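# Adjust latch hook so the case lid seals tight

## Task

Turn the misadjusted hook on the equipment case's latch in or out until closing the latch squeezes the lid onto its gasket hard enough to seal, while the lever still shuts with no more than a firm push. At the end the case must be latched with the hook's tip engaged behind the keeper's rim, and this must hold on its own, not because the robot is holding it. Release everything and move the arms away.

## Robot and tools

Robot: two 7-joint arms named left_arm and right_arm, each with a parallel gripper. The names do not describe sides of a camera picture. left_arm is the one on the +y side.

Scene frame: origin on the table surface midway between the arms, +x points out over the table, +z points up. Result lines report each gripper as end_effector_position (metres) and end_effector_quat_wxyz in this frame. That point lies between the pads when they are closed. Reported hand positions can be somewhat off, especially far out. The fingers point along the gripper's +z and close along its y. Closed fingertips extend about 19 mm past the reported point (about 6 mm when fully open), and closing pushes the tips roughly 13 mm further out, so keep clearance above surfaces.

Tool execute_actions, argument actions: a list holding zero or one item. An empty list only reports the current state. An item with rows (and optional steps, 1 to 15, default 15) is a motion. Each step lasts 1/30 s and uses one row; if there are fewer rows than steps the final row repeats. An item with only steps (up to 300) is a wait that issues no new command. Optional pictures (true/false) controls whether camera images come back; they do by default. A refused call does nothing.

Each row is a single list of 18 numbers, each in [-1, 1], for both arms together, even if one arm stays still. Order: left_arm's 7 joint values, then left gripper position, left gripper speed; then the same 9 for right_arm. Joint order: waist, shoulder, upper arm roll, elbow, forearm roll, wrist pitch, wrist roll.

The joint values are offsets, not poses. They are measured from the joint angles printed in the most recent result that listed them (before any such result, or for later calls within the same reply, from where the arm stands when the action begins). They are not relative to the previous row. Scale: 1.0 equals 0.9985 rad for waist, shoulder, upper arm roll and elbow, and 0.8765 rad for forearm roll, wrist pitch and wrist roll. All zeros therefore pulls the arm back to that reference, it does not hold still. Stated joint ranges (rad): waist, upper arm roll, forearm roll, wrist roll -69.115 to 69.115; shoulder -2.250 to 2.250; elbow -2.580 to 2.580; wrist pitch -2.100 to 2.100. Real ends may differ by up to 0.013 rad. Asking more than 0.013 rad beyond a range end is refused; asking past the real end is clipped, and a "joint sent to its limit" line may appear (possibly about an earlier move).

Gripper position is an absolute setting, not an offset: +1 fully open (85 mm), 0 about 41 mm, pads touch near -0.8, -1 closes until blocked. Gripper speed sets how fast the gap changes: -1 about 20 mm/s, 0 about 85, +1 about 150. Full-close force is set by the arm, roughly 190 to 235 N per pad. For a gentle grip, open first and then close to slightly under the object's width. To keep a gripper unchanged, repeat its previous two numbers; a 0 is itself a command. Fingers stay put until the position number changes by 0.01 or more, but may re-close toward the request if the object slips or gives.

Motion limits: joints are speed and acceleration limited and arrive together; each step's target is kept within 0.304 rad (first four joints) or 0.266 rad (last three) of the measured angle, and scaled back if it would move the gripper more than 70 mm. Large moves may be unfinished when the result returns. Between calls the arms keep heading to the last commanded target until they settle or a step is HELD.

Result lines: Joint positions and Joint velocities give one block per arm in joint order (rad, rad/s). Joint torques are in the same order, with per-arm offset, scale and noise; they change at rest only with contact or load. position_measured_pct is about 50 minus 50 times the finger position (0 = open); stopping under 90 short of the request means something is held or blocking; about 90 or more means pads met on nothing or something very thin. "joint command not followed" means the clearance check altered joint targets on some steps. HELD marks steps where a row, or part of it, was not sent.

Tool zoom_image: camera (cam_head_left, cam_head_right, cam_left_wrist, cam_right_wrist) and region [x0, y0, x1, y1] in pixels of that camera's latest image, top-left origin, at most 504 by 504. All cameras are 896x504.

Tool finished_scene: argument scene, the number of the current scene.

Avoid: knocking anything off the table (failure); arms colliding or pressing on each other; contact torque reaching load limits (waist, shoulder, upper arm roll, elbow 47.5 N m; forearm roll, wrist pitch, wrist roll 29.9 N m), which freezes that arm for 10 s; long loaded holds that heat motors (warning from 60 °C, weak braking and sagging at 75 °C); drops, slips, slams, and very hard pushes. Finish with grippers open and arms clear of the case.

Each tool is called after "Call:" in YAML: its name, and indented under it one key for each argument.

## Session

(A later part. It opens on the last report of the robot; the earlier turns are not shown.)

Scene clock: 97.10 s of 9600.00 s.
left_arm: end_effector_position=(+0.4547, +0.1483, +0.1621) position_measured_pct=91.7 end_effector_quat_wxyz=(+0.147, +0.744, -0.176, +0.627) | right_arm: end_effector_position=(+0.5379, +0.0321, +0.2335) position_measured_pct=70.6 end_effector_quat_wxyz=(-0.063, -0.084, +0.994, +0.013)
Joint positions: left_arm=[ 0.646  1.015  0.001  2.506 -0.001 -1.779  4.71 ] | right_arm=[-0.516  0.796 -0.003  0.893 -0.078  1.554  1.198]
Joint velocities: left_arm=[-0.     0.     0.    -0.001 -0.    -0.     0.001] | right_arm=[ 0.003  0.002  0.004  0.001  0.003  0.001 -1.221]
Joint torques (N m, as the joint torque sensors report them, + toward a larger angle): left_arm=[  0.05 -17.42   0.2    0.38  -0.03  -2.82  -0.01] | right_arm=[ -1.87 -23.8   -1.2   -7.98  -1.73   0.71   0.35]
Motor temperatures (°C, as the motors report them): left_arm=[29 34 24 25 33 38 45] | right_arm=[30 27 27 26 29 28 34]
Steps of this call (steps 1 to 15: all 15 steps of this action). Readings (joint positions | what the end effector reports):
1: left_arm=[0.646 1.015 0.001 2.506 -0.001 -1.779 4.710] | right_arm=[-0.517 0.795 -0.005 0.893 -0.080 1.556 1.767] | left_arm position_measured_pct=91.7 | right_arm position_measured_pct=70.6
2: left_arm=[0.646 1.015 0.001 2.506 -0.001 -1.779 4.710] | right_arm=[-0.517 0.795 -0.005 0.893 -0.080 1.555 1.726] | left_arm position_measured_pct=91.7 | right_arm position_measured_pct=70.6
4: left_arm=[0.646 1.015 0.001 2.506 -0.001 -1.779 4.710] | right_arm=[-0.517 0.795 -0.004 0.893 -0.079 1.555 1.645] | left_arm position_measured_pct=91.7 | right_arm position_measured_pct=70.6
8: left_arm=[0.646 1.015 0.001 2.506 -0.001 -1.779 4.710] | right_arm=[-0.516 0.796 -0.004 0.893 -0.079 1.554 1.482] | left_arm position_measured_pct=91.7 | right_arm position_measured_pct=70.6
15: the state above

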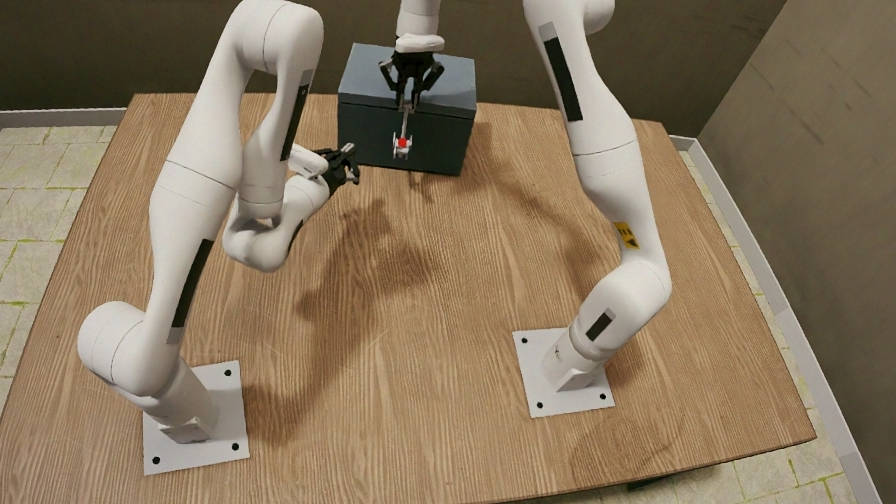

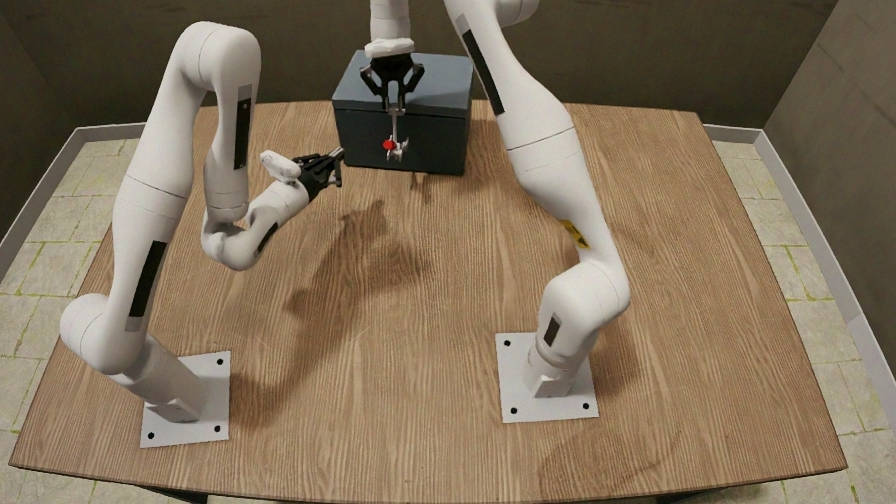

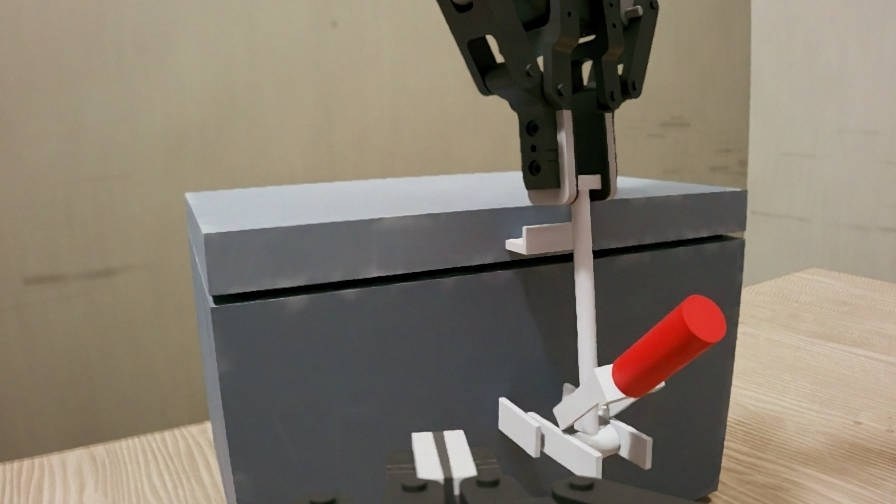

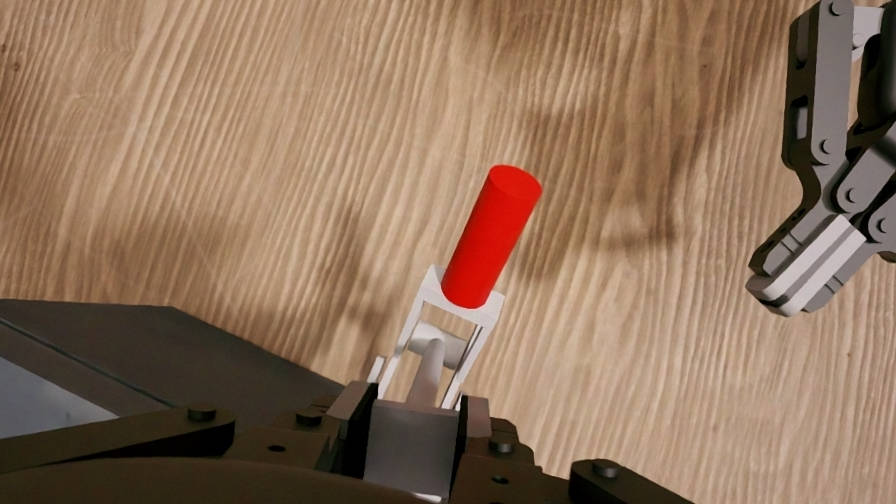

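Call:
execute_actions:
  actions:
    - {"rows":[[0,0,0,0,0,0,0,-1,0,0,0,0,0,0,0,-1,-0.5,-0.5]]}
  pictures: false

Call:
execute_actions:
  actions:
    - {"rows":[[0,0,0,0,0,0,0,-1,0,0,0,0,0,0,0,-1,-0.5,-0.5]]}
  pictures: false

Call:
execute_actions:
  actions:
    - {"rows":[[0,0,0,0,0,0,0,-1,0,0,0,0,0,0,0,-1,-0.5,-0.5]]}
  pictures: false

Call:
execute_actions:
  actions:
    - {"rows":[[0,0,0,0,0,0,0,-1,0,0,0,0,0,0,0,-1,-0.5,-0.5]]}
  pictures: false

Call:
execute_actions:
  actions:
    - {"rows":[[0,0,0,0,0,0,0,-1,0,0,0,0,0,0,0,-1,-0.5,-0.5]]}
  pictures: false

Call:
execute_actions:
  actions:
    - {"rows":[[0,0,0,0,0,0,0,-1,0,0,0,0,0,0,0,-1,-0.5,-0.5]]}
  pictures: false

Call:
execute_actions:
  actions:
    - {"rows":[[0,0,0,0,0,0,0,-1,0,0,0,0,0,0,0,-1,-0.5,-0.5]]}
  pictures: false

Call:
execute_actions:
  actions:
    - {"rows":[[0,0,0,0,0,0,0,-1,0,0,0,0,0,0,0,-1,-0.5,-0.5]]}
  pictures: false

Call:
execute_actions:
  actions:
    - {"rows":[[0,0,0,0,0,0,0,-1,0,0,0,0,0,0,0,-1,-0.5,-0.5]]}
  pictures: false

Call:
execute_actions:
  actions:
    - {"rows":[[0,0,0,0,0,0,0,-1,0,0,0,0,0,0,0,-1,-0.5,-0.5]]}
  pictures: false

Call:
execute_actions:
  actions:
    - {"rows":[[0,0,0,0,0,0,0,-1,0,0,0,0,0,0,0,-1,-0.5,-0.5]]}
  pictures: false

Call:
execute_actions:
  actions:
    - {"rows":[[0,0,0,0,0,0,0,-1,0,0,0,0,0,0,0,-1,-0.5,-0.5]]}
  pictures: false

Call:
execute_actions:
  actions:
    - {"rows":[[0,0,0,0,0,0,0,-1,0,0,0,0,0,0,0,-1,-0.5,-0.5]]}
  pictures: false

Call:
execute_actions:
  actions:
    - {"rows":[[0,0,0,0,0,0,0,-1,0,0,0,0,0,0,0,-1,-0.5,-0.5]]}
  pictures: false

Call:
execute_actions:
  actions:
    - {"rows":[[0,0,0,0,0,0,0,-1,0,0,0,0,0,0,0,-1,-0.5,-0.5]]}
  pictures: false

Call:
execute_actions:
  actions:
    - {"rows":[[0,0,0,0,0,0,0,-1,0,0,0,0,0,0,0,-1,-0.5,-0.5]]}
  pictures: false

Call:
execute_actions:
  actions:
    - {"rows":[[0,0,0,0,0,0,0,-1,0,0,0,0,0,0,0,-1,-0.5,-0.5]]}
  pictures: false

Call:
execute_actions:
  actions:
    - {"rows":[[0,0,0,0,0,0,0,-1,0,0,0,0,0,0,0,-1,-0.5,-0.5]]}
  pictures: false

Call:
execute_actions:
  actions:
    - {"rows":[[0,0,0,0,0,0,0,-1,0,0,0,0,0,0,0,-1,-0.5,-0.5]]}
  pictures: false

Call:
execute_actions:
  actions:
    - {"steps":12}
  pictures: true

Scene clock: 103.33 s of 9600.00 s.
left_arm: end_effector_position=(+0.4547, +0.1483, +0.1621) position_measured_pct=91.7 end_effector_quat_wxyz=(+0.147, +0.744, -0.176, +0.627) | right_arm: end_effector_position=(+0.5387, +0.0296, +0.2331) position_measured_pct=70.6 end_effector_quat_wxyz=(-0.063, +0.298, +0.952, -0.013)
Joint positions: left_arm=[ 0.646  1.015  0.001  2.506 -0.001 -1.779  4.71 ] | right_arm=[-0.514  0.796 -0.001  0.894 -0.076  1.556  0.426]
Joint velocities: left_arm=[ 0.     0.    -0.     0.     0.001 -0.    -0.   ] | right_arm=[ 0.002 -0.001  0.002  0.002  0.001  0.005 -1.161]
Joint torques (N m, as the joint torque sensors report them, + toward a larger angle): left_arm=[  0.06 -17.27  -0.02   0.28  -0.13  -2.76  -0.04] | right_arm=[ -1.83 -23.46  -1.48  -8.68  -1.72  -0.74   0.24]
Motor temperatures (°C, as the motors report them): left_arm=[29 34 24 25 33 38 45] | right_arm=[30 27 27 26 29 28 34]
Steps of this call (steps 1 to 30: the robot went on to your last target; steps 31 to 172: nothing new was sent; steps 173 to 187: all 15 steps of this action). Readings (joint positions | what the end effector reports):
173: left_arm=[0.646 1.015 0.001 2.506 -0.001 -1.779 4.710] | right_arm=[-0.515 0.796 -0.003 0.893 -0.077 1.555 0.930] | left_arm position_measured_pct=91.7 | right_arm position_measured_pct=70.6
174: left_arm=[0.646 1.015 0.001 2.506 -0.001 -1.779 4.710] | right_arm=[-0.515 0.796 -0.003 0.893 -0.077 1.555 0.920] | left_arm position_measured_pct=91.7 | right_arm position_measured_pct=70.6
176: left_arm=[0.646 1.015 0.001 2.506 -0.001 -1.779 4.710] | right_arm=[-0.515 0.796 -0.002 0.893 -0.077 1.555 0.870] | left_arm position_measured_pct=91.7 | right_arm position_measured_pct=70.6
180: left_arm=[0.646 1.015 0.001 2.506 -0.001 -1.779 4.710] | right_arm=[-0.514 0.796 -0.002 0.893 -0.076 1.555 0.710] | left_arm position_measured_pct=91.7 | right_arm position_measured_pct=70.6
187: the state above

Scene clock: 103.83 s of 9600.00 s.
left_arm: end_effector_position=(+0.4547, +0.1483, +0.1621) position_measured_pct=91.7 end_effector_quat_wxyz=(+0.147, +0.744, -0.176, +0.627) | right_arm: end_effector_position=(+0.5377, +0.0282, +0.2331) position_measured_pct=70.6 end_effector_quat_wxyz=(-0.057, +0.568, +0.820, -0.034)
Joint positions: left_arm=[ 0.646  1.015  0.001  2.506 -0.001 -1.779  4.71 ] | right_arm=[-0.513  0.795 -0.001  0.896 -0.075  1.559 -0.178]
Joint velocities: left_arm=[-0. -0. -0. -0. -0.  0. -0.] | right_arm=[-0.001 -0.    -0.001  0.006 -0.001  0.005 -1.215]
Joint torques (N m, as the joint torque sensors report them, + toward a larger angle): left_arm=[  0.17 -17.46   0.17   0.19  -0.17  -2.85   0.  ] | right_arm=[ -0.71 -22.83  -0.56 -10.18  -0.77  -1.86   0.15]
Motor temperatures (°C, as the motors report them): left_arm=[29 34 24 25 33 38 45] | right_arm=[30 27 27 26 29 28 34]
Steps of this call (steps 1 to 15: all 15 steps of this action). Readings (joint positions | what the end effector reports):
1: left_arm=[0.646 1.015 0.001 2.506 -0.001 -1.779 4.710] | right_arm=[-0.514 0.796 -0.001 0.894 -0.076 1.556 0.389] | left_arm position_measured_pct=91.7 | right_arm position_measured_pct=70.6
2: left_arm=[0.646 1.015 0.001 2.506 -0.001 -1.779 4.710] | right_arm=[-0.514 0.796 -0.001 0.894 -0.076 1.556 0.350] | left_arm position_measured_pct=91.7 | right_arm position_measured_pct=70.6
4: left_arm=[0.646 1.015 0.001 2.506 -0.001 -1.779 4.710] | right_arm=[-0.514 0.796 -0.001 0.894 -0.076 1.556 0.269] | left_arm position_measured_pct=91.7 | right_arm position_measured_pct=70.6
8: left_arm=[0.646 1.015 0.001 2.506 -0.001 -1.779 4.710] | right_arm=[-0.513 0.796 -0.001 0.895 -0.075 1.557 0.107] | left_arm position_measured_pct=91.7 | right_arm position_measured_pct=70.6
15: the state above

Scene clock: 104.33 s of 9600.00 s.
left_arm: end_effector_position=(+0.4547, +0.1483, +0.1621) position_measured_pct=91.7 end_effector_quat_wxyz=(+0.147, +0.744, -0.176, +0.627) | right_arm: end_effector_position=(+0.5357, +0.0281, +0.2330) position_measured_pct=70.6 end_effector_quat_wxyz=(-0.045, +0.788, +0.612, -0.052)
Joint positions: left_arm=[ 0.646  1.015  0.001  2.506 -0.001 -1.779  4.71 ] | right_arm=[-0.514  0.795 -0.002  0.897 -0.076  1.563 -0.788]
Joint velocities: left_arm=[ 0.001 -0.     0.    -0.    -0.    -0.001 -0.   ] | right_arm=[-0.001  0.    -0.003  0.002 -0.001  0.003 -1.217]
Joint torques (N m, as the joint torque sensors report them, + toward a larger angle): left_arm=[  0.23 -17.43   0.27   0.19  -0.2   -2.75   0.24] | right_arm=[  0.36 -23.26   0.44 -10.46   0.17  -1.86  -0.04]
Motor temperatures (°C, as the motors report them): left_arm=[29 34 24 25 33 38 45] | right_arm=[30 27 27 26 29 28 34]
Steps of this call (steps 1 to 15: all 15 steps of this action). Readings (joint positions | what the end effector reports):
1: left_arm=[0.646 1.015 0.001 2.506 -0.001 -1.779 4.710] | right_arm=[-0.513 0.795 -0.001 0.896 -0.075 1.559 -0.219] | left_arm position_measured_pct=91.7 | right_arm position_measured_pct=70.6
2: left_arm=[0.646 1.015 0.001 2.506 -0.001 -1.779 4.710] | right_arm=[-0.513 0.795 -0.001 0.896 -0.075 1.559 -0.259] | left_arm position_measured_pct=91.7 | right_arm position_measured_pct=70.6
4: left_arm=[0.646 1.015 0.001 2.506 -0.001 -1.779 4.710] | right_arm=[-0.513 0.795 -0.001 0.896 -0.075 1.560 -0.340] | left_arm position_measured_pct=91.7 | right_arm position_measured_pct=70.6
8: left_arm=[0.646 1.015 0.001 2.506 -0.001 -1.779 4.710] | right_arm=[-0.514 0.795 -0.001 0.897 -0.076 1.561 -0.503] | left_arm position_measured_pct=91.7 | right_arm position_measured_pct=70.6
15: the state above

Scene clock: 104.83 s of 9600.00 s.
left_arm: end_effector_position=(+0.4547, +0.1483, +0.1621) position_measured_pct=91.7 end_effector_quat_wxyz=(+0.147, +0.744, -0.176, +0.627) | right_arm: end_effector_position=(+0.5337, +0.0292, +0.2330) position_measured_pct=70.6 end_effector_quat_wxyz=(-0.029, +0.935, +0.349, -0.065)
Joint positions: left_arm=[ 0.646  1.015  0.001  2.506 -0.001 -1.779  4.71 ] | right_arm=[-0.515  0.794 -0.003  0.899 -0.078  1.565 -1.398]
Joint velocities: left_arm=[-0.    -0.    -0.    -0.    -0.    -0.001 -0.002] | right_arm=[-0.002 -0.001 -0.003 -0.    -0.004  0.001 -1.218]
Joint torques (N m, as the joint torque sensors report them, + toward a larger angle): left_arm=[  0.14 -17.34   0.    -0.02  -0.04  -2.86  -0.16] | right_arm=[  0.86 -23.01   0.77  -9.07   0.73  -1.07   0.15]
Motor temperatures (°C, as the motors report them): left_arm=[29 34 24 25 33 38 45] | right_arm=[30 27 27 26 29 28 34]
Steps of this call (steps 1 to 15: all 15 steps of this action). Readings (joint positions | what the end effector reports):
1: left_arm=[0.646 1.015 0.001 2.506 -0.001 -1.779 4.710] | right_arm=[-0.514 0.795 -0.002 0.898 -0.076 1.563 -0.828] | left_arm position_measured_pct=91.7 | right_arm position_measured_pct=70.6
2: left_arm=[0.646 1.015 0.001 2.506 -0.001 -1.779 4.710] | right_arm=[-0.514 0.795 -0.002 0.898 -0.076 1.563 -0.869] | left_arm position_measured_pct=91.7 | right_arm position_measured_pct=70.6
4: left_arm=[0.646 1.015 0.001 2.506 -0.001 -1.779 4.710] | right_arm=[-0.514 0.795 -0.002 0.898 -0.077 1.563 -0.950] | left_arm position_measured_pct=91.7 | right_arm position_measured_pct=70.6
8: left_arm=[0.646 1.015 0.001 2.506 -0.001 -1.779 4.710] | right_arm=[-0.515 0.795 -0.003 0.898 -0.077 1.564 -1.113] | left_arm position_measured_pct=91.7 | right_arm position_measured_pct=70.6
15: the state above

Scene clock: 105.33 s of 9600.00 s.
left_arm: end_effector_position=(+0.4547, +0.1483, +0.1621) position_measured_pct=91.7 end_effector_quat_wxyz=(+0.147, +0.744, -0.176, +0.627) | right_arm: end_effector_position=(+0.5321, +0.0310, +0.2331) position_measured_pct=70.6 end_effector_quat_wxyz=(-0.009, +0.996, +0.053, -0.072)
Joint positions: left_arm=[ 0.646  1.015  0.001  2.506 -0.001 -1.779  4.71 ] | right_arm=[-0.517  0.794 -0.005  0.899 -0.08   1.566 -2.007]
Joint velocities: left_arm=[-0.     0.     0.     0.001  0.    -0.001  0.   ] | right_arm=[-0.003  0.001 -0.004 -0.001 -0.003 -0.003 -1.22 ]
Joint torques (N m, as the joint torque sensors report them, + toward a larger angle): left_arm=[  0.37 -17.13   0.01   0.47  -0.15  -2.64   0.14] | right_arm=[  1.42 -23.18   1.54  -8.71   1.23  -0.11  -0.05]
Motor temperatures (°C, as the motors report them): left_arm=[29 34 24 25 33 38 45] | right_arm=[30 27 27 26 29 28 34]
Steps of this call (steps 1 to 15: all 15 steps of this action). Readings (joint positions | what the end effector reports):
1: left_arm=[0.646 1.015 0.001 2.506 -0.001 -1.779 4.710] | right_arm=[-0.515 0.794 -0.003 0.899 -0.078 1.565 -1.438] | left_arm position_measured_pct=91.7 | right_arm position_measured_pct=70.6
2: left_arm=[0.646 1.015 0.001 2.506 -0.001 -1.779 4.710] | right_arm=[-0.515 0.794 -0.003 0.899 -0.078 1.565 -1.479] | left_arm position_measured_pct=91.7 | right_arm position_measured_pct=70.6
4: left_arm=[0.646 1.015 0.001 2.506 -0.001 -1.779 4.710] | right_arm=[-0.516 0.794 -0.004 0.899 -0.079 1.565 -1.560] | left_arm position_measured_pct=91.7 | right_arm position_measured_pct=70.6
8: left_arm=[0.646 1.015 0.001 2.506 -0.001 -1.779 4.710] | right_arm=[-0.516 0.794 -0.004 0.899 -0.079 1.566 -1.723] | left_arm position_measured_pct=91.7 | right_arm position_measured_pct=70.6
15: the state above

Scene clock: 105.83 s of 9600.00 s.
left_arm: end_effector_position=(+0.4547, +0.1483, +0.1621) position_measured_pct=91.7 end_effector_quat_wxyz=(+0.147, +0.744, -0.176, +0.627) | right_arm: end_effector_position=(+0.5315, +0.0331, +0.2331) position_measured_pct=70.6 end_effector_quat_wxyz=(+0.011, +0.966, -0.247, -0.071)
Joint positions: left_arm=[ 0.646  1.015  0.001  2.506 -0.001 -1.779  4.71 ] | right_arm=[-0.518  0.795 -0.006  0.899 -0.082  1.564 -2.617]
Joint velocities: left_arm=[-0.     0.001  0.    -0.    -0.    -0.    -0.   ] | right_arm=[-0.001  0.001 -0.002 -0.003 -0.002 -0.005 -1.22 ]
Joint torques (N m, as the joint torque sensors report them, + toward a larger angle): left_arm=[  0.2  -17.52  -0.07  -0.01  -0.1   -3.01   0.25] | right_arm=[  0.58 -23.78   0.33  -7.39   1.16   1.21  -0.33]
Motor temperatures (°C, as the motors report them): left_arm=[29 34 24 25 33 38 45] | right_arm=[30 27 27 26 29 28 34]
Steps of this call (steps 1 to 15: all 15 steps of this action). Readings (joint positions | what the end effector reports):
1: left_arm=[0.646 1.015 0.001 2.506 -0.001 -1.779 4.710] | right_arm=[-0.517 0.794 -0.005 0.899 -0.080 1.566 -2.048] | left_arm position_measured_pct=91.7 | right_arm position_measured_pct=70.6
2: left_arm=[0.646 1.015 0.001 2.506 -0.001 -1.779 4.710] | right_arm=[-0.517 0.794 -0.005 0.899 -0.081 1.566 -2.089] | left_arm position_measured_pct=91.7 | right_arm position_measured_pct=70.6
4: left_arm=[0.646 1.015 0.001 2.506 -0.001 -1.779 4.710] | right_arm=[-0.517 0.794 -0.005 0.899 -0.081 1.565 -2.170] | left_arm position_measured_pct=91.7 | right_arm position_measured_pct=70.6
8: left_arm=[0.646 1.015 0.001 2.506 -0.001 -1.779 4.710] | right_arm=[-0.518 0.794 -0.006 0.899 -0.082 1.565 -2.333] | left_arm position_measured_pct=91.7 | right_arm position_measured_pct=70.6
15: the state above

Scene clock: 106.33 s of 9600.00 s.
left_arm: end_effector_position=(+0.4547, +0.1483, +0.1621) position_measured_pct=91.7 end_effector_quat_wxyz=(+0.147, +0.744, -0.176, +0.627) | right_arm: end_effector_position=(+0.5326, +0.0344, +0.2329) position_measured_pct=70.6 end_effector_quat_wxyz=(+0.030, +0.848, -0.526, -0.064)
Joint positions: left_arm=[ 0.646  1.015  0.001  2.506 -0.001 -1.779  4.71 ] | right_arm=[-0.519  0.795 -0.007  0.897 -0.083  1.561 -3.227]
Joint velocities: left_arm=[ 0.    -0.    -0.     0.001  0.    -0.    -0.   ] | right_arm=[ 0.001  0.002  0.002 -0.003  0.002 -0.007 -1.22 ]
Joint torques (N m, as the joint torque sensors report them, + toward a larger angle): left_arm=[  0.45 -17.35  -0.26   0.12   0.03  -2.91   0.06] | right_arm=[ -0.13 -24.01   0.18  -6.68  -0.05   2.03  -0.11]
Motor temperatures (°C, as the motors report them): left_arm=[29 34 24 25 33 38 45] | right_arm=[30 27 27 26 29 28 34]
Steps of this call (steps 1 to 15: all 15 steps of this action). Readings (joint positions | what the end effector reports):
1: left_arm=[0.646 1.015 0.001 2.506 -0.001 -1.779 4.710] | right_arm=[-0.518 0.795 -0.007 0.899 -0.082 1.564 -2.658] | left_arm position_measured_pct=91.7 | right_arm position_measured_pct=70.6
2: left_arm=[0.646 1.015 0.001 2.506 -0.001 -1.779 4.710] | right_arm=[-0.518 0.795 -0.007 0.898 -0.082 1.564 -2.699] | left_arm position_measured_pct=91.7 | right_arm position_measured_pct=70.6
4: left_arm=[0.646 1.015 0.001 2.506 -0.001 -1.779 4.710] | right_arm=[-0.519 0.795 -0.007 0.898 -0.082 1.563 -2.780] | left_arm position_measured_pct=91.7 | right_arm position_measured_pct=70.6
8: left_arm=[0.646 1.015 0.001 2.506 -0.001 -1.779 4.710] | right_arm=[-0.519 0.795 -0.007 0.898 -0.083 1.562 -2.943] | left_arm position_measured_pct=91.7 | right_arm position_measured_pct=70.6
15: the state above

Scene clock: 106.83 s of 9600.00 s.
left_arm: end_effector_position=(+0.4547, +0.1483, +0.1621) position_measured_pct=91.7 end_effector_quat_wxyz=(+0.147, +0.744, -0.176, +0.627) | right_arm: end_effector_position=(+0.5345, +0.0346, +0.2325) position_measured_pct=70.6 end_effector_quat_wxyz=(-0.046, -0.650, +0.756, +0.051)
Joint positions: left_arm=[ 0.646  1.015  0.001  2.506 -0.001 -1.779  4.71 ] | right_arm=[-0.518  0.797 -0.006  0.895 -0.082  1.557 -3.837]
Joint velocities: left_arm=[-0.    -0.    -0.     0.    -0.    -0.001  0.   ] | right_arm=[ 0.001  0.002  0.002 -0.002  0.002 -0.004 -1.218]
Joint torques (N m, as the joint torque sensors report them, + toward a larger angle): left_arm=[  0.12 -17.3    0.19   0.36  -0.08  -2.81   0.06] | right_arm=[ -0.36 -24.04  -1.05  -5.99  -1.04   2.32   0.06]
Motor temperatures (°C, as the motors report them): left_arm=[29 34 24 25 33 38 45] | right_arm=[30 27 27 26 29 28 34]
Steps of this call (steps 1 to 15: all 15 steps of this action). Readings (joint positions | what the end effector reports):
1: left_arm=[0.646 1.015 0.001 2.506 -0.001 -1.779 4.710] | right_arm=[-0.519 0.796 -0.007 0.897 -0.083 1.560 -3.268] | left_arm position_measured_pct=91.7 | right_arm position_measured_pct=70.6
2: left_arm=[0.646 1.015 0.001 2.506 -0.001 -1.779 4.710] | right_arm=[-0.519 0.796 -0.007 0.897 -0.083 1.560 -3.309] | left_arm position_measured_pct=91.7 | right_arm position_measured_pct=70.6
4: left_arm=[0.646 1.015 0.001 2.506 -0.001 -1.779 4.710] | right_arm=[-0.519 0.796 -0.007 0.897 -0.083 1.560 -3.390] | left_arm position_measured_pct=91.7 | right_arm position_measured_pct=70.6
8: left_arm=[0.646 1.015 0.001 2.506 -0.001 -1.779 4.710] | right_arm=[-0.518 0.796 -0.007 0.896 -0.083 1.558 -3.553] | left_arm position_measured_pct=91.7 | right_arm position_measured_pct=70.6
15: the state above

Scene clock: 107.33 s of 9600.00 s.
left_arm: end_effector_position=(+0.4547, +0.1483, +0.1621) position_measured_pct=91.7 end_effector_quat_wxyz=(+0.147, +0.744, -0.176, +0.627) | right_arm: end_effector_position=(+0.5363, +0.0338, +0.2322) position_measured_pct=70.6 end_effector_quat_wxyz=(-0.058, -0.392, +0.917, +0.034)
Joint positions: left_arm=[ 0.646  1.015  0.001  2.506 -0.001 -1.779  4.71 ] | right_arm=[-0.517  0.798 -0.005  0.894 -0.081  1.554 -4.447]
Joint velocities: left_arm=[-0.     0.    -0.    -0.    -0.    -0.    -0.001] | right_arm=[ 0.002  0.001  0.003  0.002  0.004 -0.002 -1.219]
Joint torques (N m, as the joint torque sensors report them, + toward a larger angle): left_arm=[  0.14 -17.25   0.07   0.19  -0.03  -2.89   0.17] | right_arm=[ -1.9  -24.04  -1.39  -7.07  -1.06   1.84  -0.11]
Motor temperatures (°C, as the motors report them): left_arm=[29 34 24 25 33 38 45] | right_arm=[30 27 27 26 29 28 34]
Steps of this call (steps 1 to 15: all 15 steps of this action). Readings (joint positions | what the end effector reports):
1: left_arm=[0.646 1.015 0.001 2.506 -0.001 -1.779 4.710] | right_arm=[-0.518 0.797 -0.006 0.895 -0.082 1.557 -3.878] | left_arm position_measured_pct=91.7 | right_arm position_measured_pct=70.6
2: left_arm=[0.646 1.015 0.001 2.506 -0.001 -1.779 4.710] | right_arm=[-0.518 0.797 -0.006 0.895 -0.082 1.556 -3.919] | left_arm position_measured_pct=91.7 | right_arm position_measured_pct=70.6
4: left_arm=[0.646 1.015 0.001 2.506 -0.001 -1.779 4.710] | right_arm=[-0.518 0.797 -0.006 0.895 -0.082 1.556 -4.000] | left_arm position_measured_pct=91.7 | right_arm position_measured_pct=70.6
8: left_arm=[0.646 1.015 0.001 2.506 -0.001 -1.779 4.710] | right_arm=[-0.517 0.797 -0.006 0.895 -0.081 1.555 -4.163] | left_arm position_measured_pct=91.7 | right_arm position_measured_pct=70.6
15: the state above

Scene clock: 107.83 s of 9600.00 s.
left_arm: end_effector_position=(+0.4547, +0.1483, +0.1621) position_measured_pct=91.7 end_effector_quat_wxyz=(+0.147, +0.744, -0.176, +0.627) | right_arm: end_effector_position=(+0.5379, +0.0322, +0.2318) position_measured_pct=70.6 end_effector_quat_wxyz=(-0.064, -0.098, +0.993, +0.014)
Joint positions: left_arm=[ 0.646  1.015  0.001  2.506 -0.001 -1.779  4.71 ] | right_arm=[-0.515  0.798 -0.003  0.894 -0.079  1.553 -5.057]
Joint velocities: left_arm=[-0.     0.     0.    -0.001 -0.    -0.001 -0.001] | right_arm=[ 0.003  0.     0.002  0.001  0.004  0.001 -1.219]
Joint torques (N m, as the joint torque sensors report them, + toward a larger angle): left_arm=[  0.1  -17.23   0.18   0.32  -0.14  -2.74   0.03] | right_arm=[ -1.62 -23.53  -1.24  -8.25  -1.11   0.9   -0.17]
Motor temperatures (°C, as the motors report them): left_arm=[29 34 24 25 33 38 45] | right_arm=[30 27 27 26 29 28 34]
Steps of this call (steps 1 to 15: all 15 steps of this action). Readings (joint positions | what the end effector reports):
1: left_arm=[0.646 1.015 0.001 2.506 -0.001 -1.779 4.710] | right_arm=[-0.517 0.798 -0.005 0.894 -0.081 1.554 -4.488] | left_arm position_measured_pct=91.7 | right_arm position_measured_pct=70.6
2: left_arm=[0.646 1.015 0.001 2.506 -0.001 -1.779 4.710] | right_arm=[-0.517 0.798 -0.005 0.894 -0.080 1.554 -4.529] | left_arm position_measured_pct=91.7 | right_arm position_measured_pct=70.6
4: left_arm=[0.646 1.015 0.001 2.506 -0.001 -1.779 4.710] | right_arm=[-0.517 0.798 -0.005 0.894 -0.080 1.554 -4.610] | left_arm position_measured_pct=91.7 | right_arm position_measured_pct=70.6
8: left_arm=[0.646 1.015 0.001 2.506 -0.001 -1.779 4.710] | right_arm=[-0.516 0.798 -0.004 0.894 -0.080 1.553 -4.773] | left_arm position_measured_pct=91.7 | right_arm position_measured_pct=70.6
15: the state above

Scene clock: 108.33 s of 9600.00 s.
left_arm: end_effector_position=(+0.4547, +0.1483, +0.1621) position_measured_pct=91.7 end_effector_quat_wxyz=(+0.147, +0.744, -0.176, +0.627) | right_arm: end_effector_position=(+0.5389, +0.0301, +0.2314) position_measured_pct=70.6 end_effector_quat_wxyz=(-0.065, +0.207, +0.976, -0.007)
Joint positions: left_arm=[ 0.646  1.015  0.001  2.506 -0.001 -1.779  4.71 ] | right_arm=[-0.514  0.799 -0.002  0.894 -0.077  1.553 -5.668]
Joint velocities: left_arm=[ 0.001 -0.001  0.     0.001 -0.    -0.001 -0.   ] | right_arm=[ 0.001 -0.001  0.002  0.004  0.002  0.005 -1.219]
Joint torques (N m, as the joint torque sensors report them, + toward a larger angle): left_arm=[  0.19 -17.3    0.19   0.11  -0.17  -2.66   0.26] | right_arm=[ -1.47 -23.62  -1.81  -8.26  -1.04  -0.03   0.28]
Motor temperatures (°C, as the motors report them): left_arm=[29 34 24 25 33 38 45] | right_arm=[30 27 27 26 29 28 34]
Steps of this call (steps 1 to 15: all 15 steps of this action). Readings (joint positions | what the end effector reports):
1: left_arm=[0.646 1.015 0.001 2.506 -0.001 -1.779 4.710] | right_arm=[-0.515 0.798 -0.003 0.894 -0.079 1.553 -5.098] | left_arm position_measured_pct=91.7 | right_arm position_measured_pct=70.6
2: left_arm=[0.646 1.015 0.001 2.506 -0.001 -1.779 4.710] | right_arm=[-0.515 0.798 -0.003 0.894 -0.079 1.553 -5.139] | left_arm position_measured_pct=91.7 | right_arm position_measured_pct=70.6
4: left_arm=[0.646 1.015 0.001 2.506 -0.001 -1.779 4.710] | right_arm=[-0.515 0.798 -0.003 0.894 -0.078 1.553 -5.220] | left_arm position_measured_pct=91.7 | right_arm position_measured_pct=70.6
8: left_arm=[0.646 1.015 0.001 2.506 -0.001 -1.779 4.710] | right_arm=[-0.514 0.799 -0.002 0.894 -0.078 1.552 -5.383] | left_arm position_measured_pct=91.7 | right_arm position_measured_pct=70.6
15: the state above

Scene clock: 108.83 s of 9600.00 s.
left_arm: end_effector_position=(+0.4547, +0.1483, +0.1621) position_measured_pct=91.7 end_effector_quat_wxyz=(+0.147, +0.744, -0.176, +0.627) | right_arm: end_effector_position=(+0.5384, +0.0284, +0.2313) position_measured_pct=70.6 end_effector_quat_wxyz=(-0.060, +0.491, +0.869, -0.028)
Joint positions: left_arm=[ 0.646  1.015  0.001  2.506 -0.001 -1.779  4.71 ] | right_arm=[-0.513  0.798 -0.001  0.896 -0.076  1.556 -6.278]
Joint velocities: left_arm=[-0.001  0.    -0.    -0.001 -0.    -0.001 -0.   ] | right_arm=[-0.    -0.001 -0.001  0.003 -0.     0.008 -1.219]
Joint torques (N m, as the joint torque sensors report them, + toward a larger angle): left_arm=[  0.18 -17.33  -0.19   0.41   0.04  -2.96   0.15] | right_arm=[ -0.89 -22.97  -0.43  -8.89  -0.85  -1.2    0.41]
Motor temperatures (°C, as the motors report them): left_arm=[29 34 24 25 33 38 45] | right_arm=[30 27 27 26 29 28 34]
Steps of this call (steps 1 to 15: all 15 steps of this action). Readings (joint positions | what the end effector reports):
1: left_arm=[0.646 1.015 0.001 2.506 -0.001 -1.779 4.710] | right_arm=[-0.514 0.799 -0.002 0.894 -0.077 1.553 -5.708] | left_arm position_measured_pct=91.7 | right_arm position_measured_pct=70.6
2: left_arm=[0.646 1.015 0.001 2.506 -0.001 -1.779 4.710] | right_arm=[-0.514 0.799 -0.002 0.894 -0.077 1.554 -5.749] | left_arm position_measured_pct=91.7 | right_arm position_measured_pct=70.6
4: left_arm=[0.646 1.015 0.001 2.506 -0.001 -1.779 4.710] | right_arm=[-0.513 0.799 -0.001 0.895 -0.076 1.554 -5.830] | left_arm position_measured_pct=91.7 | right_arm position_measured_pct=70.6
8: left_arm=[0.646 1.015 0.001 2.506 -0.001 -1.779 4.710] | right_arm=[-0.513 0.798 -0.001 0.895 -0.076 1.554 -5.993] | left_arm position_measured_pct=91.7 | right_arm position_measured_pct=70.6
15: the state above

Scene clock: 109.33 s of 9600.00 s.
left_arm: end_effector_position=(+0.4547, +0.1483, +0.1621) position_measured_pct=91.7 end_effector_quat_wxyz=(+0.147, +0.744, -0.176, +0.627) | right_arm: end_effector_position=(+0.5364, +0.0280, +0.2311) position_measured_pct=70.6 end_effector_quat_wxyz=(-0.050, +0.729, +0.681, -0.047)
Joint positions: left_arm=[ 0.646  1.015  0.001  2.506 -0.001 -1.779  4.71 ] | right_arm=[-0.513  0.798 -0.002  0.898 -0.076  1.56  -6.888]
Joint velocities: left_arm=[-0.001  0.     0.    -0.     0.     0.001  0.001] | right_arm=[-0.002  0.001 -0.002  0.003 -0.002  0.004 -1.22 ]
Joint torques (N m, as the joint torque sensors report them, + toward a larger angle): left_arm=[ -0.05 -17.3   -0.07   0.25   0.01  -2.73  -0.09] | right_arm=[  0.19 -22.71  -0.02  -9.67  -0.12  -1.96   0.37]
Motor temperatures (°C, as the motors report them): left_arm=[29 34 24 25 33 38 45] | right_arm=[30 27 27 26 29 28 34]
Steps of this call (steps 1 to 15: all 15 steps of this action). Readings (joint positions | what the end effector reports):
1: left_arm=[0.646 1.015 0.001 2.506 -0.001 -1.779 4.710] | right_arm=[-0.513 0.798 -0.001 0.896 -0.076 1.556 -6.318] | left_arm position_measured_pct=91.7 | right_arm position_measured_pct=70.6
2: left_arm=[0.646 1.015 0.001 2.506 -0.001 -1.779 4.710] | right_arm=[-0.513 0.798 -0.001 0.896 -0.076 1.557 -6.359] | left_arm position_measured_pct=91.7 | right_arm position_measured_pct=70.6
4: left_arm=[0.646 1.015 0.001 2.506 -0.001 -1.779 4.710] | right_arm=[-0.513 0.798 -0.001 0.896 -0.076 1.557 -6.440] | left_arm position_measured_pct=91.7 | right_arm position_measured_pct=70.6
8: left_arm=[0.646 1.015 0.001 2.506 -0.001 -1.779 4.710] | right_arm=[-0.513 0.798 -0.001 0.897 -0.076 1.558 -6.603] | left_arm position_measured_pct=91.7 | right_arm position_measured_pct=70.6
15: the state above

Scene clock: 109.83 s of 9600.00 s.
left_arm: end_effector_position=(+0.4547, +0.1483, +0.1621) position_measured_pct=91.7 end_effector_quat_wxyz=(+0.147, +0.744, -0.176, +0.627) | right_arm: end_effector_position=(+0.5343, +0.0288, +0.2310) position_measured_pct=70.6 end_effector_quat_wxyz=(-0.034, +0.899, +0.432, -0.062)
Joint positions: left_arm=[ 0.646  1.015  0.001  2.506 -0.001 -1.779  4.71 ] | right_arm=[-0.514  0.797 -0.003  0.899 -0.078  1.563 -7.498]
Joint velocities: left_arm=[ 0.     0.     0.     0.001  0.    -0.    -0.001] | right_arm=[-0.003 -0.001 -0.002  0.001 -0.004  0.003 -1.219]
Joint torques (N m, as the joint torque sensors report them, + toward a larger angle): left_arm=[  0.   -16.96  -0.1    0.05  -0.05  -2.94   0.08] | right_arm=[  1.25 -22.92   0.78  -9.59   0.65  -1.48   0.21]
Motor temperatures (°C, as the motors report them): left_arm=[29 34 24 25 33 38 45] | right_arm=[30 27 27 26 29 28 34]
Steps of this call (steps 1 to 15: all 15 steps of this action). Readings (joint positions | what the end effector reports):
1: left_arm=[0.646 1.015 0.001 2.506 -0.001 -1.779 4.710] | right_arm=[-0.513 0.798 -0.002 0.898 -0.076 1.560 -6.928] | left_arm position_measured_pct=91.7 | right_arm position_measured_pct=70.6
2: left_arm=[0.646 1.015 0.001 2.506 -0.001 -1.779 4.710] | right_arm=[-0.513 0.798 -0.002 0.898 -0.077 1.560 -6.969] | left_arm position_measured_pct=91.7 | right_arm position_measured_pct=70.6
4: left_arm=[0.646 1.015 0.001 2.506 -0.001 -1.779 4.710] | right_arm=[-0.514 0.798 -0.002 0.898 -0.077 1.561 -7.050] | left_arm position_measured_pct=91.7 | right_arm position_measured_pct=70.6
8: left_arm=[0.646 1.015 0.001 2.506 -0.001 -1.779 4.710] | right_arm=[-0.514 0.798 -0.002 0.899 -0.077 1.562 -7.213] | left_arm position_measured_pct=91.7 | right_arm position_measured_pct=70.6
15: the state above

Scene clock: 110.33 s of 9600.00 s.
left_arm: end_effector_position=(+0.4547, +0.1483, +0.1621) position_measured_pct=91.7 end_effector_quat_wxyz=(+0.147, +0.744, -0.176, +0.627) | right_arm: end_effector_position=(+0.5325, +0.0304, +0.2312) position_measured_pct=70.6 end_effector_quat_wxyz=(-0.015, +0.987, +0.143, -0.071)
Joint positions: left_arm=[ 0.646  1.015  0.001  2.506 -0.001 -1.779  4.71 ] | right_arm=[-0.516  0.797 -0.005  0.9   -0.08   1.564 -8.108]
Joint velocities: left_arm=[-0.     0.    -0.    -0.001 -0.    -0.     0.001] | right_arm=[-0.003 -0.    -0.004 -0.001 -0.003 -0.002 -1.22 ]
Joint torques (N m, as the joint torque sensors report them, + toward a larger angle): left_arm=[  0.2  -17.43   0.2    0.34  -0.22  -2.86   0.13] | right_arm=[  0.71 -23.09   1.4   -9.12   1.06  -0.67  -0.05]
Motor temperatures (°C, as the motors report them): left_arm=[29 34 24 25 33 38 45] | right_arm=[30 27 27 26 29 28 34]
Steps of this call (steps 1 to 15: all 15 steps of this action). Readings (joint positions | what the end effector reports):
1: left_arm=[0.646 1.015 0.001 2.506 -0.001 -1.779 4.710] | right_arm=[-0.514 0.797 -0.003 0.899 -0.078 1.563 -7.538] | left_arm position_measured_pct=91.7 | right_arm position_measured_pct=70.6
2: left_arm=[0.646 1.015 0.001 2.506 -0.001 -1.779 4.710] | right_arm=[-0.515 0.797 -0.003 0.899 -0.078 1.563 -7.579] | left_arm position_measured_pct=91.7 | right_arm position_measured_pct=70.6
4: left_arm=[0.646 1.015 0.001 2.506 -0.001 -1.779 4.710] | right_arm=[-0.515 0.797 -0.003 0.900 -0.079 1.563 -7.660] | left_arm position_measured_pct=91.7 | right_arm position_measured_pct=70.6
8: left_arm=[0.646 1.015 0.001 2.506 -0.001 -1.779 4.710] | right_arm=[-0.515 0.797 -0.004 0.900 -0.079 1.564 -7.823] | left_arm position_measured_pct=91.7 | right_arm position_measured_pct=70.6
15: the state above

Scene clock: 110.83 s of 9600.00 s.
left_arm: end_effector_position=(+0.4547, +0.1483, +0.1621) position_measured_pct=91.7 end_effector_quat_wxyz=(+0.147, +0.744, -0.176, +0.627) | right_arm: end_effector_position=(+0.5316, +0.0325, +0.2312) position_measured_pct=70.6 end_effector_quat_wxyz=(+0.006, +0.985, -0.158, -0.073)
Joint positions: left_arm=[ 0.646  1.015  0.001  2.506 -0.001 -1.779  4.71 ] | right_arm=[-0.517  0.797 -0.006  0.9   -0.082  1.563 -8.718]
Joint velocities: left_arm=[ 0.    -0.     0.    -0.001  0.    -0.     0.   ] | right_arm=[-0.002  0.001 -0.002 -0.001 -0.003 -0.007 -1.219]
Joint torques (N m, as the joint torque sensors report them, + toward a larger angle): left_arm=[  0.08 -17.27  -0.25   0.17   0.02  -2.65  -0.01] | right_arm=[  0.75 -23.29   0.59  -7.45   1.56   0.35  -0.16]
Motor temperatures (°C, as the motors report them): left_arm=[29 34 24 25 33 38 45] | right_arm=[30 27 27 26 29 28 34]
Steps of this call (steps 1 to 15: all 15 steps of this action). Readings (joint positions | what the end effector reports):
1: left_arm=[0.646 1.015 0.001 2.506 -0.001 -1.779 4.710] | right_arm=[-0.516 0.797 -0.005 0.900 -0.080 1.564 -8.148] | left_arm position_measured_pct=91.7 | right_arm position_measured_pct=70.6
2: left_arm=[0.646 1.015 0.001 2.506 -0.001 -1.779 4.710] | right_arm=[-0.516 0.797 -0.005 0.900 -0.080 1.564 -8.189] | left_arm position_measured_pct=91.7 | right_arm position_measured_pct=70.6
4: left_arm=[0.646 1.015 0.001 2.506 -0.001 -1.779 4.710] | right_arm=[-0.516 0.797 -0.005 0.900 -0.081 1.564 -8.270] | left_arm position_measured_pct=91.7 | right_arm position_measured_pct=70.6
8: left_arm=[0.646 1.015 0.001 2.506 -0.001 -1.779 4.710] | right_arm=[-0.517 0.797 -0.006 0.900 -0.082 1.564 -8.433] | left_arm position_measured_pct=91.7 | right_arm position_measured_pct=70.6
15: the state above

Scene clock: 111.33 s of 9600.00 s.
left_arm: end_effector_position=(+0.4547, +0.1483, +0.1621) position_measured_pct=91.7 end_effector_quat_wxyz=(+0.147, +0.744, -0.176, +0.627) | right_arm: end_effector_position=(+0.5323, +0.0341, +0.2310) position_measured_pct=70.6 end_effector_quat_wxyz=(+0.025, +0.892, -0.446, -0.068)
Joint positions: left_arm=[ 0.646  1.015  0.001  2.506 -0.001 -1.779  4.71 ] | right_arm=[-0.518  0.798 -0.007  0.898 -0.083  1.56  -9.328]
Joint velocities: left_arm=[-0.001  0.001  0.     0.    -0.    -0.     0.001] | right_arm=[-0.     0.    -0.001 -0.003  0.001 -0.007 -1.219]
Joint torques (N m, as the joint torque sensors report them, + toward a larger angle): left_arm=[  0.22 -17.25  -0.08   0.36  -0.08  -2.84   0.1 ] | right_arm=[  0.34 -24.19   0.19  -7.28   0.24   1.81   0.06]
Motor temperatures (°C, as the motors report them): left_arm=[29 34 24 25 33 38 45] | right_arm=[30 27 27 26 29 28 34]
Steps of this call (steps 1 to 15: all 15 steps of this action). Readings (joint positions | what the end effector reports):
1: left_arm=[0.646 1.015 0.001 2.506 -0.001 -1.779 4.710] | right_arm=[-0.517 0.797 -0.006 0.900 -0.082 1.563 -8.758] | left_arm position_measured_pct=91.7 | right_arm position_measured_pct=70.6
2: left_arm=[0.646 1.015 0.001 2.506 -0.001 -1.779 4.710] | right_arm=[-0.518 0.797 -0.006 0.900 -0.083 1.563 -8.799] | left_arm position_measured_pct=91.7 | right_arm position_measured_pct=70.6
4: left_arm=[0.646 1.015 0.001 2.506 -0.001 -1.779 4.710] | right_arm=[-0.518 0.797 -0.007 0.899 -0.083 1.562 -8.880] | left_arm position_measured_pct=91.7 | right_arm position_measured_pct=70.6
8: left_arm=[0.646 1.015 0.001 2.506 -0.001 -1.779 4.710] | right_arm=[-0.518 0.798 -0.007 0.899 -0.083 1.562 -9.043] | left_arm position_measured_pct=91.7 | right_arm position_measured_pct=70.6
15: the state above

Scene clock: 111.83 s of 9600.00 s.
left_arm: end_effector_position=(+0.4547, +0.1483, +0.1621) position_measured_pct=91.7 end_effector_quat_wxyz=(+0.147, +0.744, -0.176, +0.627) | right_arm: end_effector_position=(+0.5341, +0.0347, +0.2307) position_measured_pct=70.6 end_effector_quat_wxyz=(+0.042, +0.717, -0.694, -0.056)
Joint positions: left_arm=[ 0.646  1.015  0.001  2.506 -0.001 -1.779  4.71 ] | right_arm=[-0.518  0.799 -0.007  0.897 -0.083  1.556 -9.938]
Joint velocities: left_arm=[-0.    -0.     0.    -0.001  0.    -0.001 -0.001] | right_arm=[ 0.001  0.003  0.001 -0.003  0.001 -0.004 -1.219]
Joint torques (N m, as the joint torque sensors report them, + toward a larger angle): left_arm=[  0.52 -17.25  -0.19   0.12   0.03  -2.63   0.03] | right_arm=[ -0.36 -24.3   -0.58  -7.02  -0.47   2.32  -0.25]
Motor temperatures (°C, as the motors report them): left_arm=[29 34 24 25 33 38 45] | right_arm=[30 27 27 26 29 28 34]
Steps of this call (steps 1 to 15: all 15 steps of this action). Readings (joint positions | what the end effector reports):
1: left_arm=[0.646 1.015 0.001 2.506 -0.001 -1.779 4.710] | right_arm=[-0.518 0.798 -0.007 0.898 -0.083 1.560 -9.368] | left_arm position_measured_pct=91.7 | right_arm position_measured_pct=70.6
2: left_arm=[0.646 1.015 0.001 2.506 -0.001 -1.779 4.710] | right_arm=[-0.518 0.798 -0.007 0.898 -0.083 1.559 -9.409] | left_arm position_measured_pct=91.7 | right_arm position_measured_pct=70.6
4: left_arm=[0.646 1.015 0.001 2.506 -0.001 -1.779 4.710] | right_arm=[-0.518 0.798 -0.007 0.898 -0.083 1.559 -9.491] | left_arm position_measured_pct=91.7 | right_arm position_measured_pct=70.6
8: left_arm=[0.646 1.015 0.001 2.506 -0.001 -1.779 4.710] | right_arm=[-0.518 0.799 -0.007 0.897 -0.083 1.558 -9.653] | left_arm position_measured_pct=91.7 | right_arm position_measured_pct=70.6
15: the state above

Scene clock: 112.33 s of 9600.00 s.
left_arm: end_effector_position=(+0.4547, +0.1483, +0.1621) position_measured_pct=91.7 end_effector_quat_wxyz=(+0.147, +0.744, -0.176, +0.627) | right_arm: end_effector_position=(+0.5359, +0.0341, +0.2303) position_measured_pct=70.6 end_effector_quat_wxyz=(-0.056, -0.474, +0.878, +0.040)
Joint positions: left_arm=[ 0.646  1.015  0.001  2.506 -0.001 -1.779  4.71 ] | right_arm=[ -0.517   0.8    -0.006   0.895  -0.082   1.553 -10.548]
Joint velocities: left_arm=[-0.001 -0.     0.    -0.    -0.     0.001 -0.   ] | right_arm=[ 0.002  0.001  0.001  0.001  0.003 -0.003 -1.22 ]
Joint torques (N m, as the joint torque sensors report them, + toward a larger angle): left_arm=[  0.11 -17.14  -0.05   0.39   0.06  -2.85   0.08] | right_arm=[ -1.28 -24.15  -1.15  -6.83  -1.17   2.06   0.34]
Motor temperatures (°C, as the motors report them): left_arm=[29 34 24 25 33 38 45] | right_arm=[30 27 27 26 29 28 34]
Steps of this call (steps 1 to 15: all 15 steps of this action). Readings (joint positions | what the end effector reports):
1: left_arm=[0.646 1.015 0.001 2.506 -0.001 -1.779 4.710] | right_arm=[-0.518 0.799 -0.007 0.897 -0.083 1.556 -9.979] | left_arm position_measured_pct=91.7 | right_arm position_measured_pct=70.6
2: left_arm=[0.646 1.015 0.001 2.506 -0.001 -1.779 4.710] | right_arm=[-0.518 0.799 -0.007 0.897 -0.083 1.556 -10.019] | left_arm position_measured_pct=91.7 | right_arm position_measured_pct=70.6
4: left_arm=[0.646 1.015 0.001 2.506 -0.001 -1.779 4.710] | right_arm=[-0.518 0.799 -0.006 0.896 -0.083 1.555 -10.101] | left_arm position_measured_pct=91.7 | right_arm position_measured_pct=70.6
8: left_arm=[0.646 1.015 0.001 2.506 -0.001 -1.779 4.710] | right_arm=[-0.517 0.800 -0.006 0.896 -0.082 1.554 -10.263] | left_arm position_measured_pct=91.7 | right_arm position_measured_pct=70.6
15: the state above

Scene clock: 112.73 s of 9600.00 s.
left_arm: end_effector_position=(+0.4547, +0.1483, +0.1621) position_measured_pct=91.7 end_effector_quat_wxyz=(+0.147, +0.744, -0.176, +0.627) | right_arm: end_effector_position=(+0.5362, +0.0336, +0.2302) position_measured_pct=70.6 end_effector_quat_wxyz=(-0.060, -0.354, +0.933, +0.032)
Joint positions: left_arm=[ 0.646  1.015  0.001  2.506 -0.001 -1.779  4.71 ] | right_arm=[ -0.516   0.8    -0.005   0.896  -0.081   1.553 -10.813]
Joint velocities: left_arm=[-0.001 -0.     0.    -0.    -0.    -0.001 -0.   ] | right_arm=[ 0.    -0.    -0.001  0.    -0.    -0.001 -0.014]
Joint torques (N m, as the joint torque sensors report them, + toward a larger angle): left_arm=[ -0.01 -17.24  -0.02   0.02  -0.11  -2.8   -0.03] | right_arm=[ -1.39 -23.98  -1.44  -6.97  -1.05   1.72   0.08]
Motor temperatures (°C, as the motors report them): left_arm=[29 34 24 25 33 38 45] | right_arm=[30 27 27 26 29 28 34]
Steps of this call (steps 1 to 12: the robot went on to your last target). Readings (joint positions | what the end effector reports):
1: left_arm=[0.646 1.015 0.001 2.506 -0.001 -1.779 4.710] | right_arm=[-0.517 0.800 -0.006 0.895 -0.082 1.553 -10.589] | left_arm position_measured_pct=91.7 | right_arm position_measured_pct=70.6
2: left_arm=[0.646 1.015 0.001 2.506 -0.001 -1.779 4.710] | right_arm=[-0.517 0.800 -0.005 0.895 -0.082 1.553 -10.629] | left_arm position_measured_pct=91.7 | right_arm position_measured_pct=70.6
4: left_arm=[0.646 1.015 0.001 2.506 -0.001 -1.779 4.710] | right_arm=[-0.517 0.800 -0.005 0.895 -0.081 1.553 -10.710] | left_arm position_measured_pct=91.7 | right_arm position_measured_pct=70.6
8: left_arm=[0.646 1.015 0.001 2.506 -0.001 -1.779 4.710] | right_arm=[-0.516 0.800 -0.005 0.896 -0.081 1.553 -10.805] | left_arm position_measured_pct=91.7 | right_arm position_measured_pct=70.6
12: the state above

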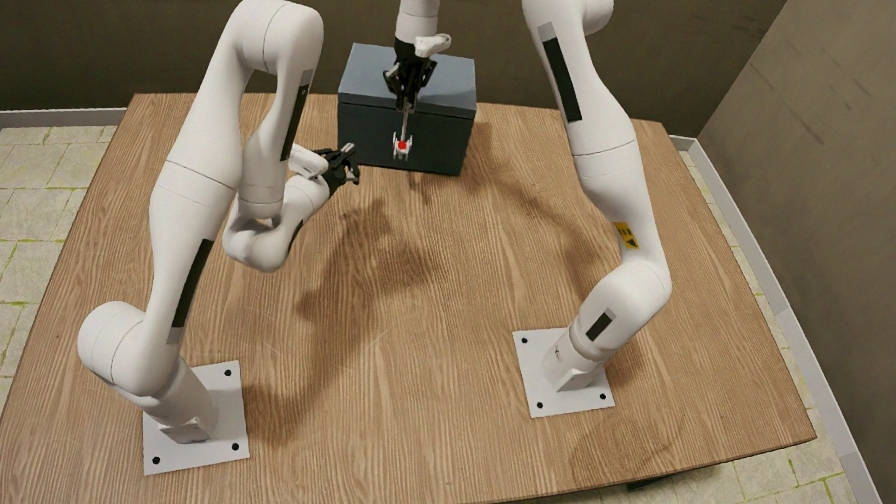

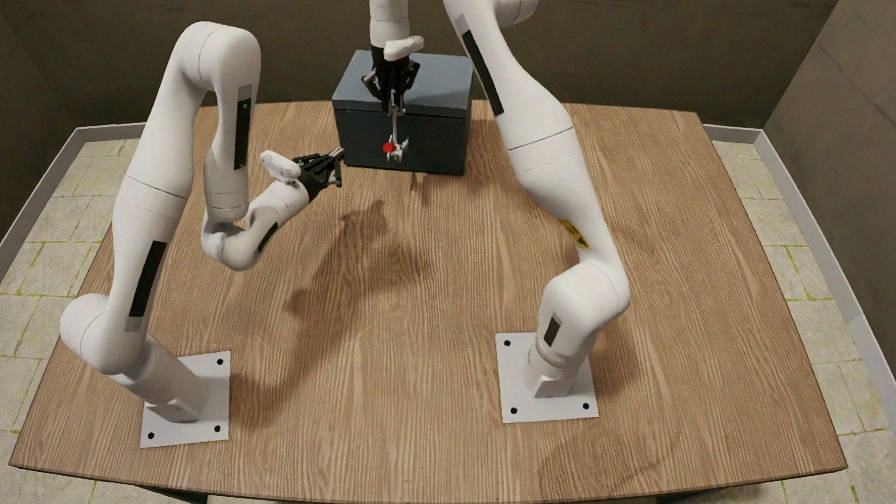

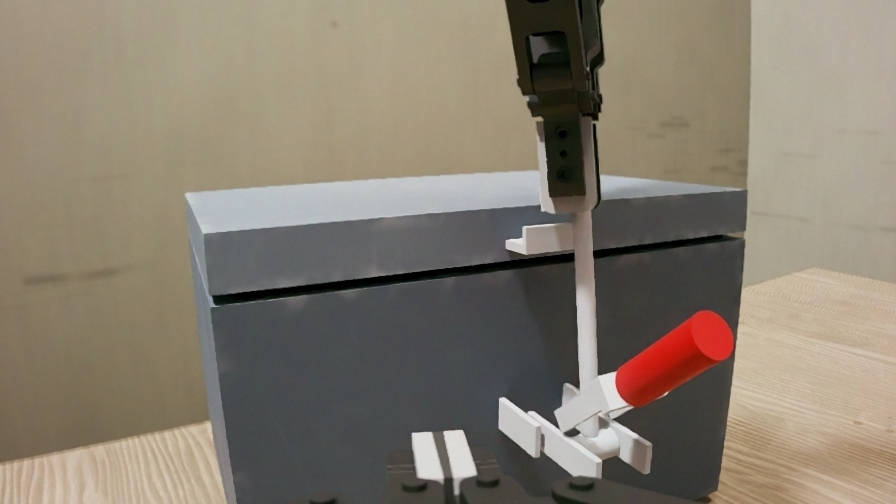

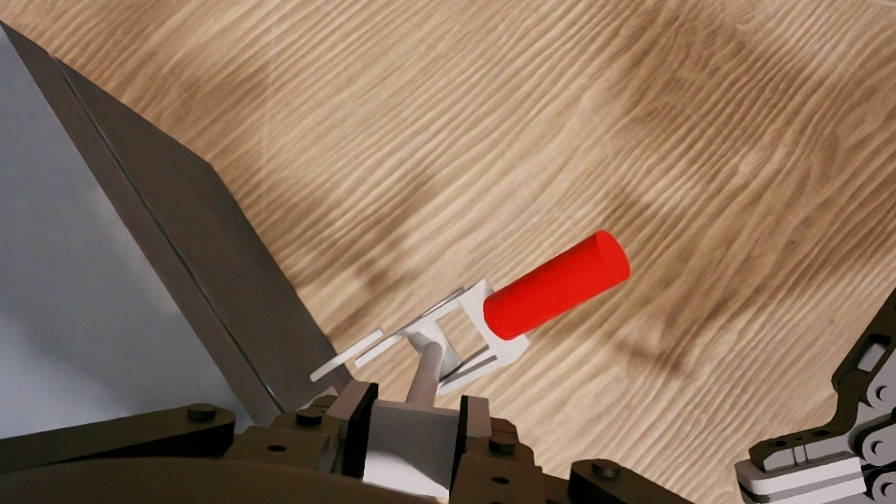

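Call:
execute_actions:
  actions:
    - {"rows":[[0,0,0,0,0,0,0,-1,0,0.002,-0.004,0.005,-0.003,0.006,0,-0.963,-0.5,-0.5]]}
  pictures: false

Call:
execute_actions:
  actions:
    - {"steps":12}
  pictures: false

Scene clock: 115.50 s of 9600.00 s.
left_arm: end_effector_position=(+0.4547, +0.1483, +0.1621) position_measured_pct=91.7 end_effector_quat_wxyz=(+0.147, +0.744, -0.176, +0.627) | right_arm: end_effector_position=(+0.5386, +0.0317, +0.2299) position_measured_pct=70.6 end_effector_quat_wxyz=(-0.064, -0.107, +0.992, +0.014)
Joint positions: left_arm=[ 0.646  1.015  0.001  2.506 -0.001 -1.779  4.71 ] | right_arm=[ -0.516   0.801  -0.002   0.894  -0.078   1.551 -11.32 ]
Joint velocities: left_arm=[ 0.    -0.    -0.     0.001 -0.    -0.001  0.001] | right_arm=[ 0.001  0.001  0.002  0.     0.003  0.001 -1.217]
Joint torques (N m, as the joint torque sensors report them, + toward a larger angle): left_arm=[  0.22 -17.26   0.2    0.5   -0.18  -2.93   0.09] | right_arm=[  0.7  -26.89   0.5   -9.04   0.11   0.8    0.22]
Motor temperatures (°C, as the motors report them): left_arm=[29 34 24 25 33 38 45] | right_arm=[30 27 27 26 29 28 34]
Steps of this call (steps 1 to 30: the robot went on to your last target; steps 31 to 68: nothing new was sent; steps 69 to 83: all 15 steps of this action). Readings (joint positions | what the end effector reports):
69: left_arm=[0.646 1.015 0.001 2.506 -0.001 -1.779 4.710] | right_arm=[-0.516 0.800 -0.005 0.895 -0.081 1.553 -10.816] | left_arm position_measured_pct=91.7 | right_arm position_measured_pct=70.6
70: left_arm=[0.646 1.015 0.001 2.506 -0.001 -1.779 4.710] | right_arm=[-0.516 0.800 -0.005 0.895 -0.081 1.553 -10.825] | left_arm position_measured_pct=91.7 | right_arm position_measured_pct=70.6
72: left_arm=[0.646 1.015 0.001 2.506 -0.001 -1.779 4.710] | right_arm=[-0.516 0.800 -0.004 0.895 -0.081 1.552 -10.876] | left_arm position_measured_pct=91.7 | right_arm position_measured_pct=70.6
76: left_arm=[0.646 1.015 0.001 2.506 -0.001 -1.779 4.710] | right_arm=[-0.516 0.801 -0.003 0.894 -0.079 1.552 -11.036] | left_arm position_measured_pct=91.7 | right_arm position_measured_pct=70.6
83: the state above

Scene clock: 115.90 s of 9600.00 s.
left_arm: end_effector_position=(+0.4547, +0.1483, +0.1621) position_measured_pct=91.7 end_effector_quat_wxyz=(+0.147, +0.744, -0.176, +0.627) | right_arm: end_effector_position=(+0.5390, +0.0307, +0.2298) position_measured_pct=70.6 end_effector_quat_wxyz=(-0.065, +0.060, +0.996, +0.002)
Joint positions: left_arm=[ 0.646  1.015  0.001  2.506 -0.001 -1.779  4.71 ] | right_arm=[ -0.515   0.801  -0.001   0.894  -0.077   1.552 -11.655]
Joint velocities: left_arm=[ 0.    -0.    -0.     0.001  0.    -0.001 -0.001] | right_arm=[ 0.     0.    -0.     0.     0.    -0.    -0.036]
Joint torques (N m, as the joint torque sensors report them, + toward a larger angle): left_arm=[  0.37 -17.29   0.25   0.27   0.    -2.79   0.  ] | right_arm=[  0.77 -27.     0.3   -9.38   0.13   0.78   0.06]
Motor temperatures (°C, as the motors report them): left_arm=[29 34 24 25 33 38 45] | right_arm=[30 27 27 26 29 28 34]
Steps of this call (steps 1 to 12: the robot went on to your last target). Readings (joint positions | what the end effector reports):
1: left_arm=[0.646 1.015 0.001 2.506 -0.001 -1.779 4.710] | right_arm=[-0.516 0.801 -0.002 0.894 -0.077 1.551 -11.361] | left_arm position_measured_pct=91.7 | right_arm position_measured_pct=70.6
2: left_arm=[0.646 1.015 0.001 2.506 -0.001 -1.779 4.710] | right_arm=[-0.516 0.801 -0.002 0.894 -0.077 1.551 -11.402] | left_arm position_measured_pct=91.7 | right_arm position_measured_pct=70.6
4: left_arm=[0.646 1.015 0.001 2.506 -0.001 -1.779 4.710] | right_arm=[-0.516 0.801 -0.001 0.894 -0.077 1.551 -11.483] | left_arm position_measured_pct=91.7 | right_arm position_measured_pct=70.6
8: left_arm=[0.646 1.015 0.001 2.506 -0.001 -1.779 4.710] | right_arm=[-0.515 0.801 -0.001 0.894 -0.077 1.552 -11.622] | left_arm position_measured_pct=91.7 | right_arm position_measured_pct=70.6
12: the state above


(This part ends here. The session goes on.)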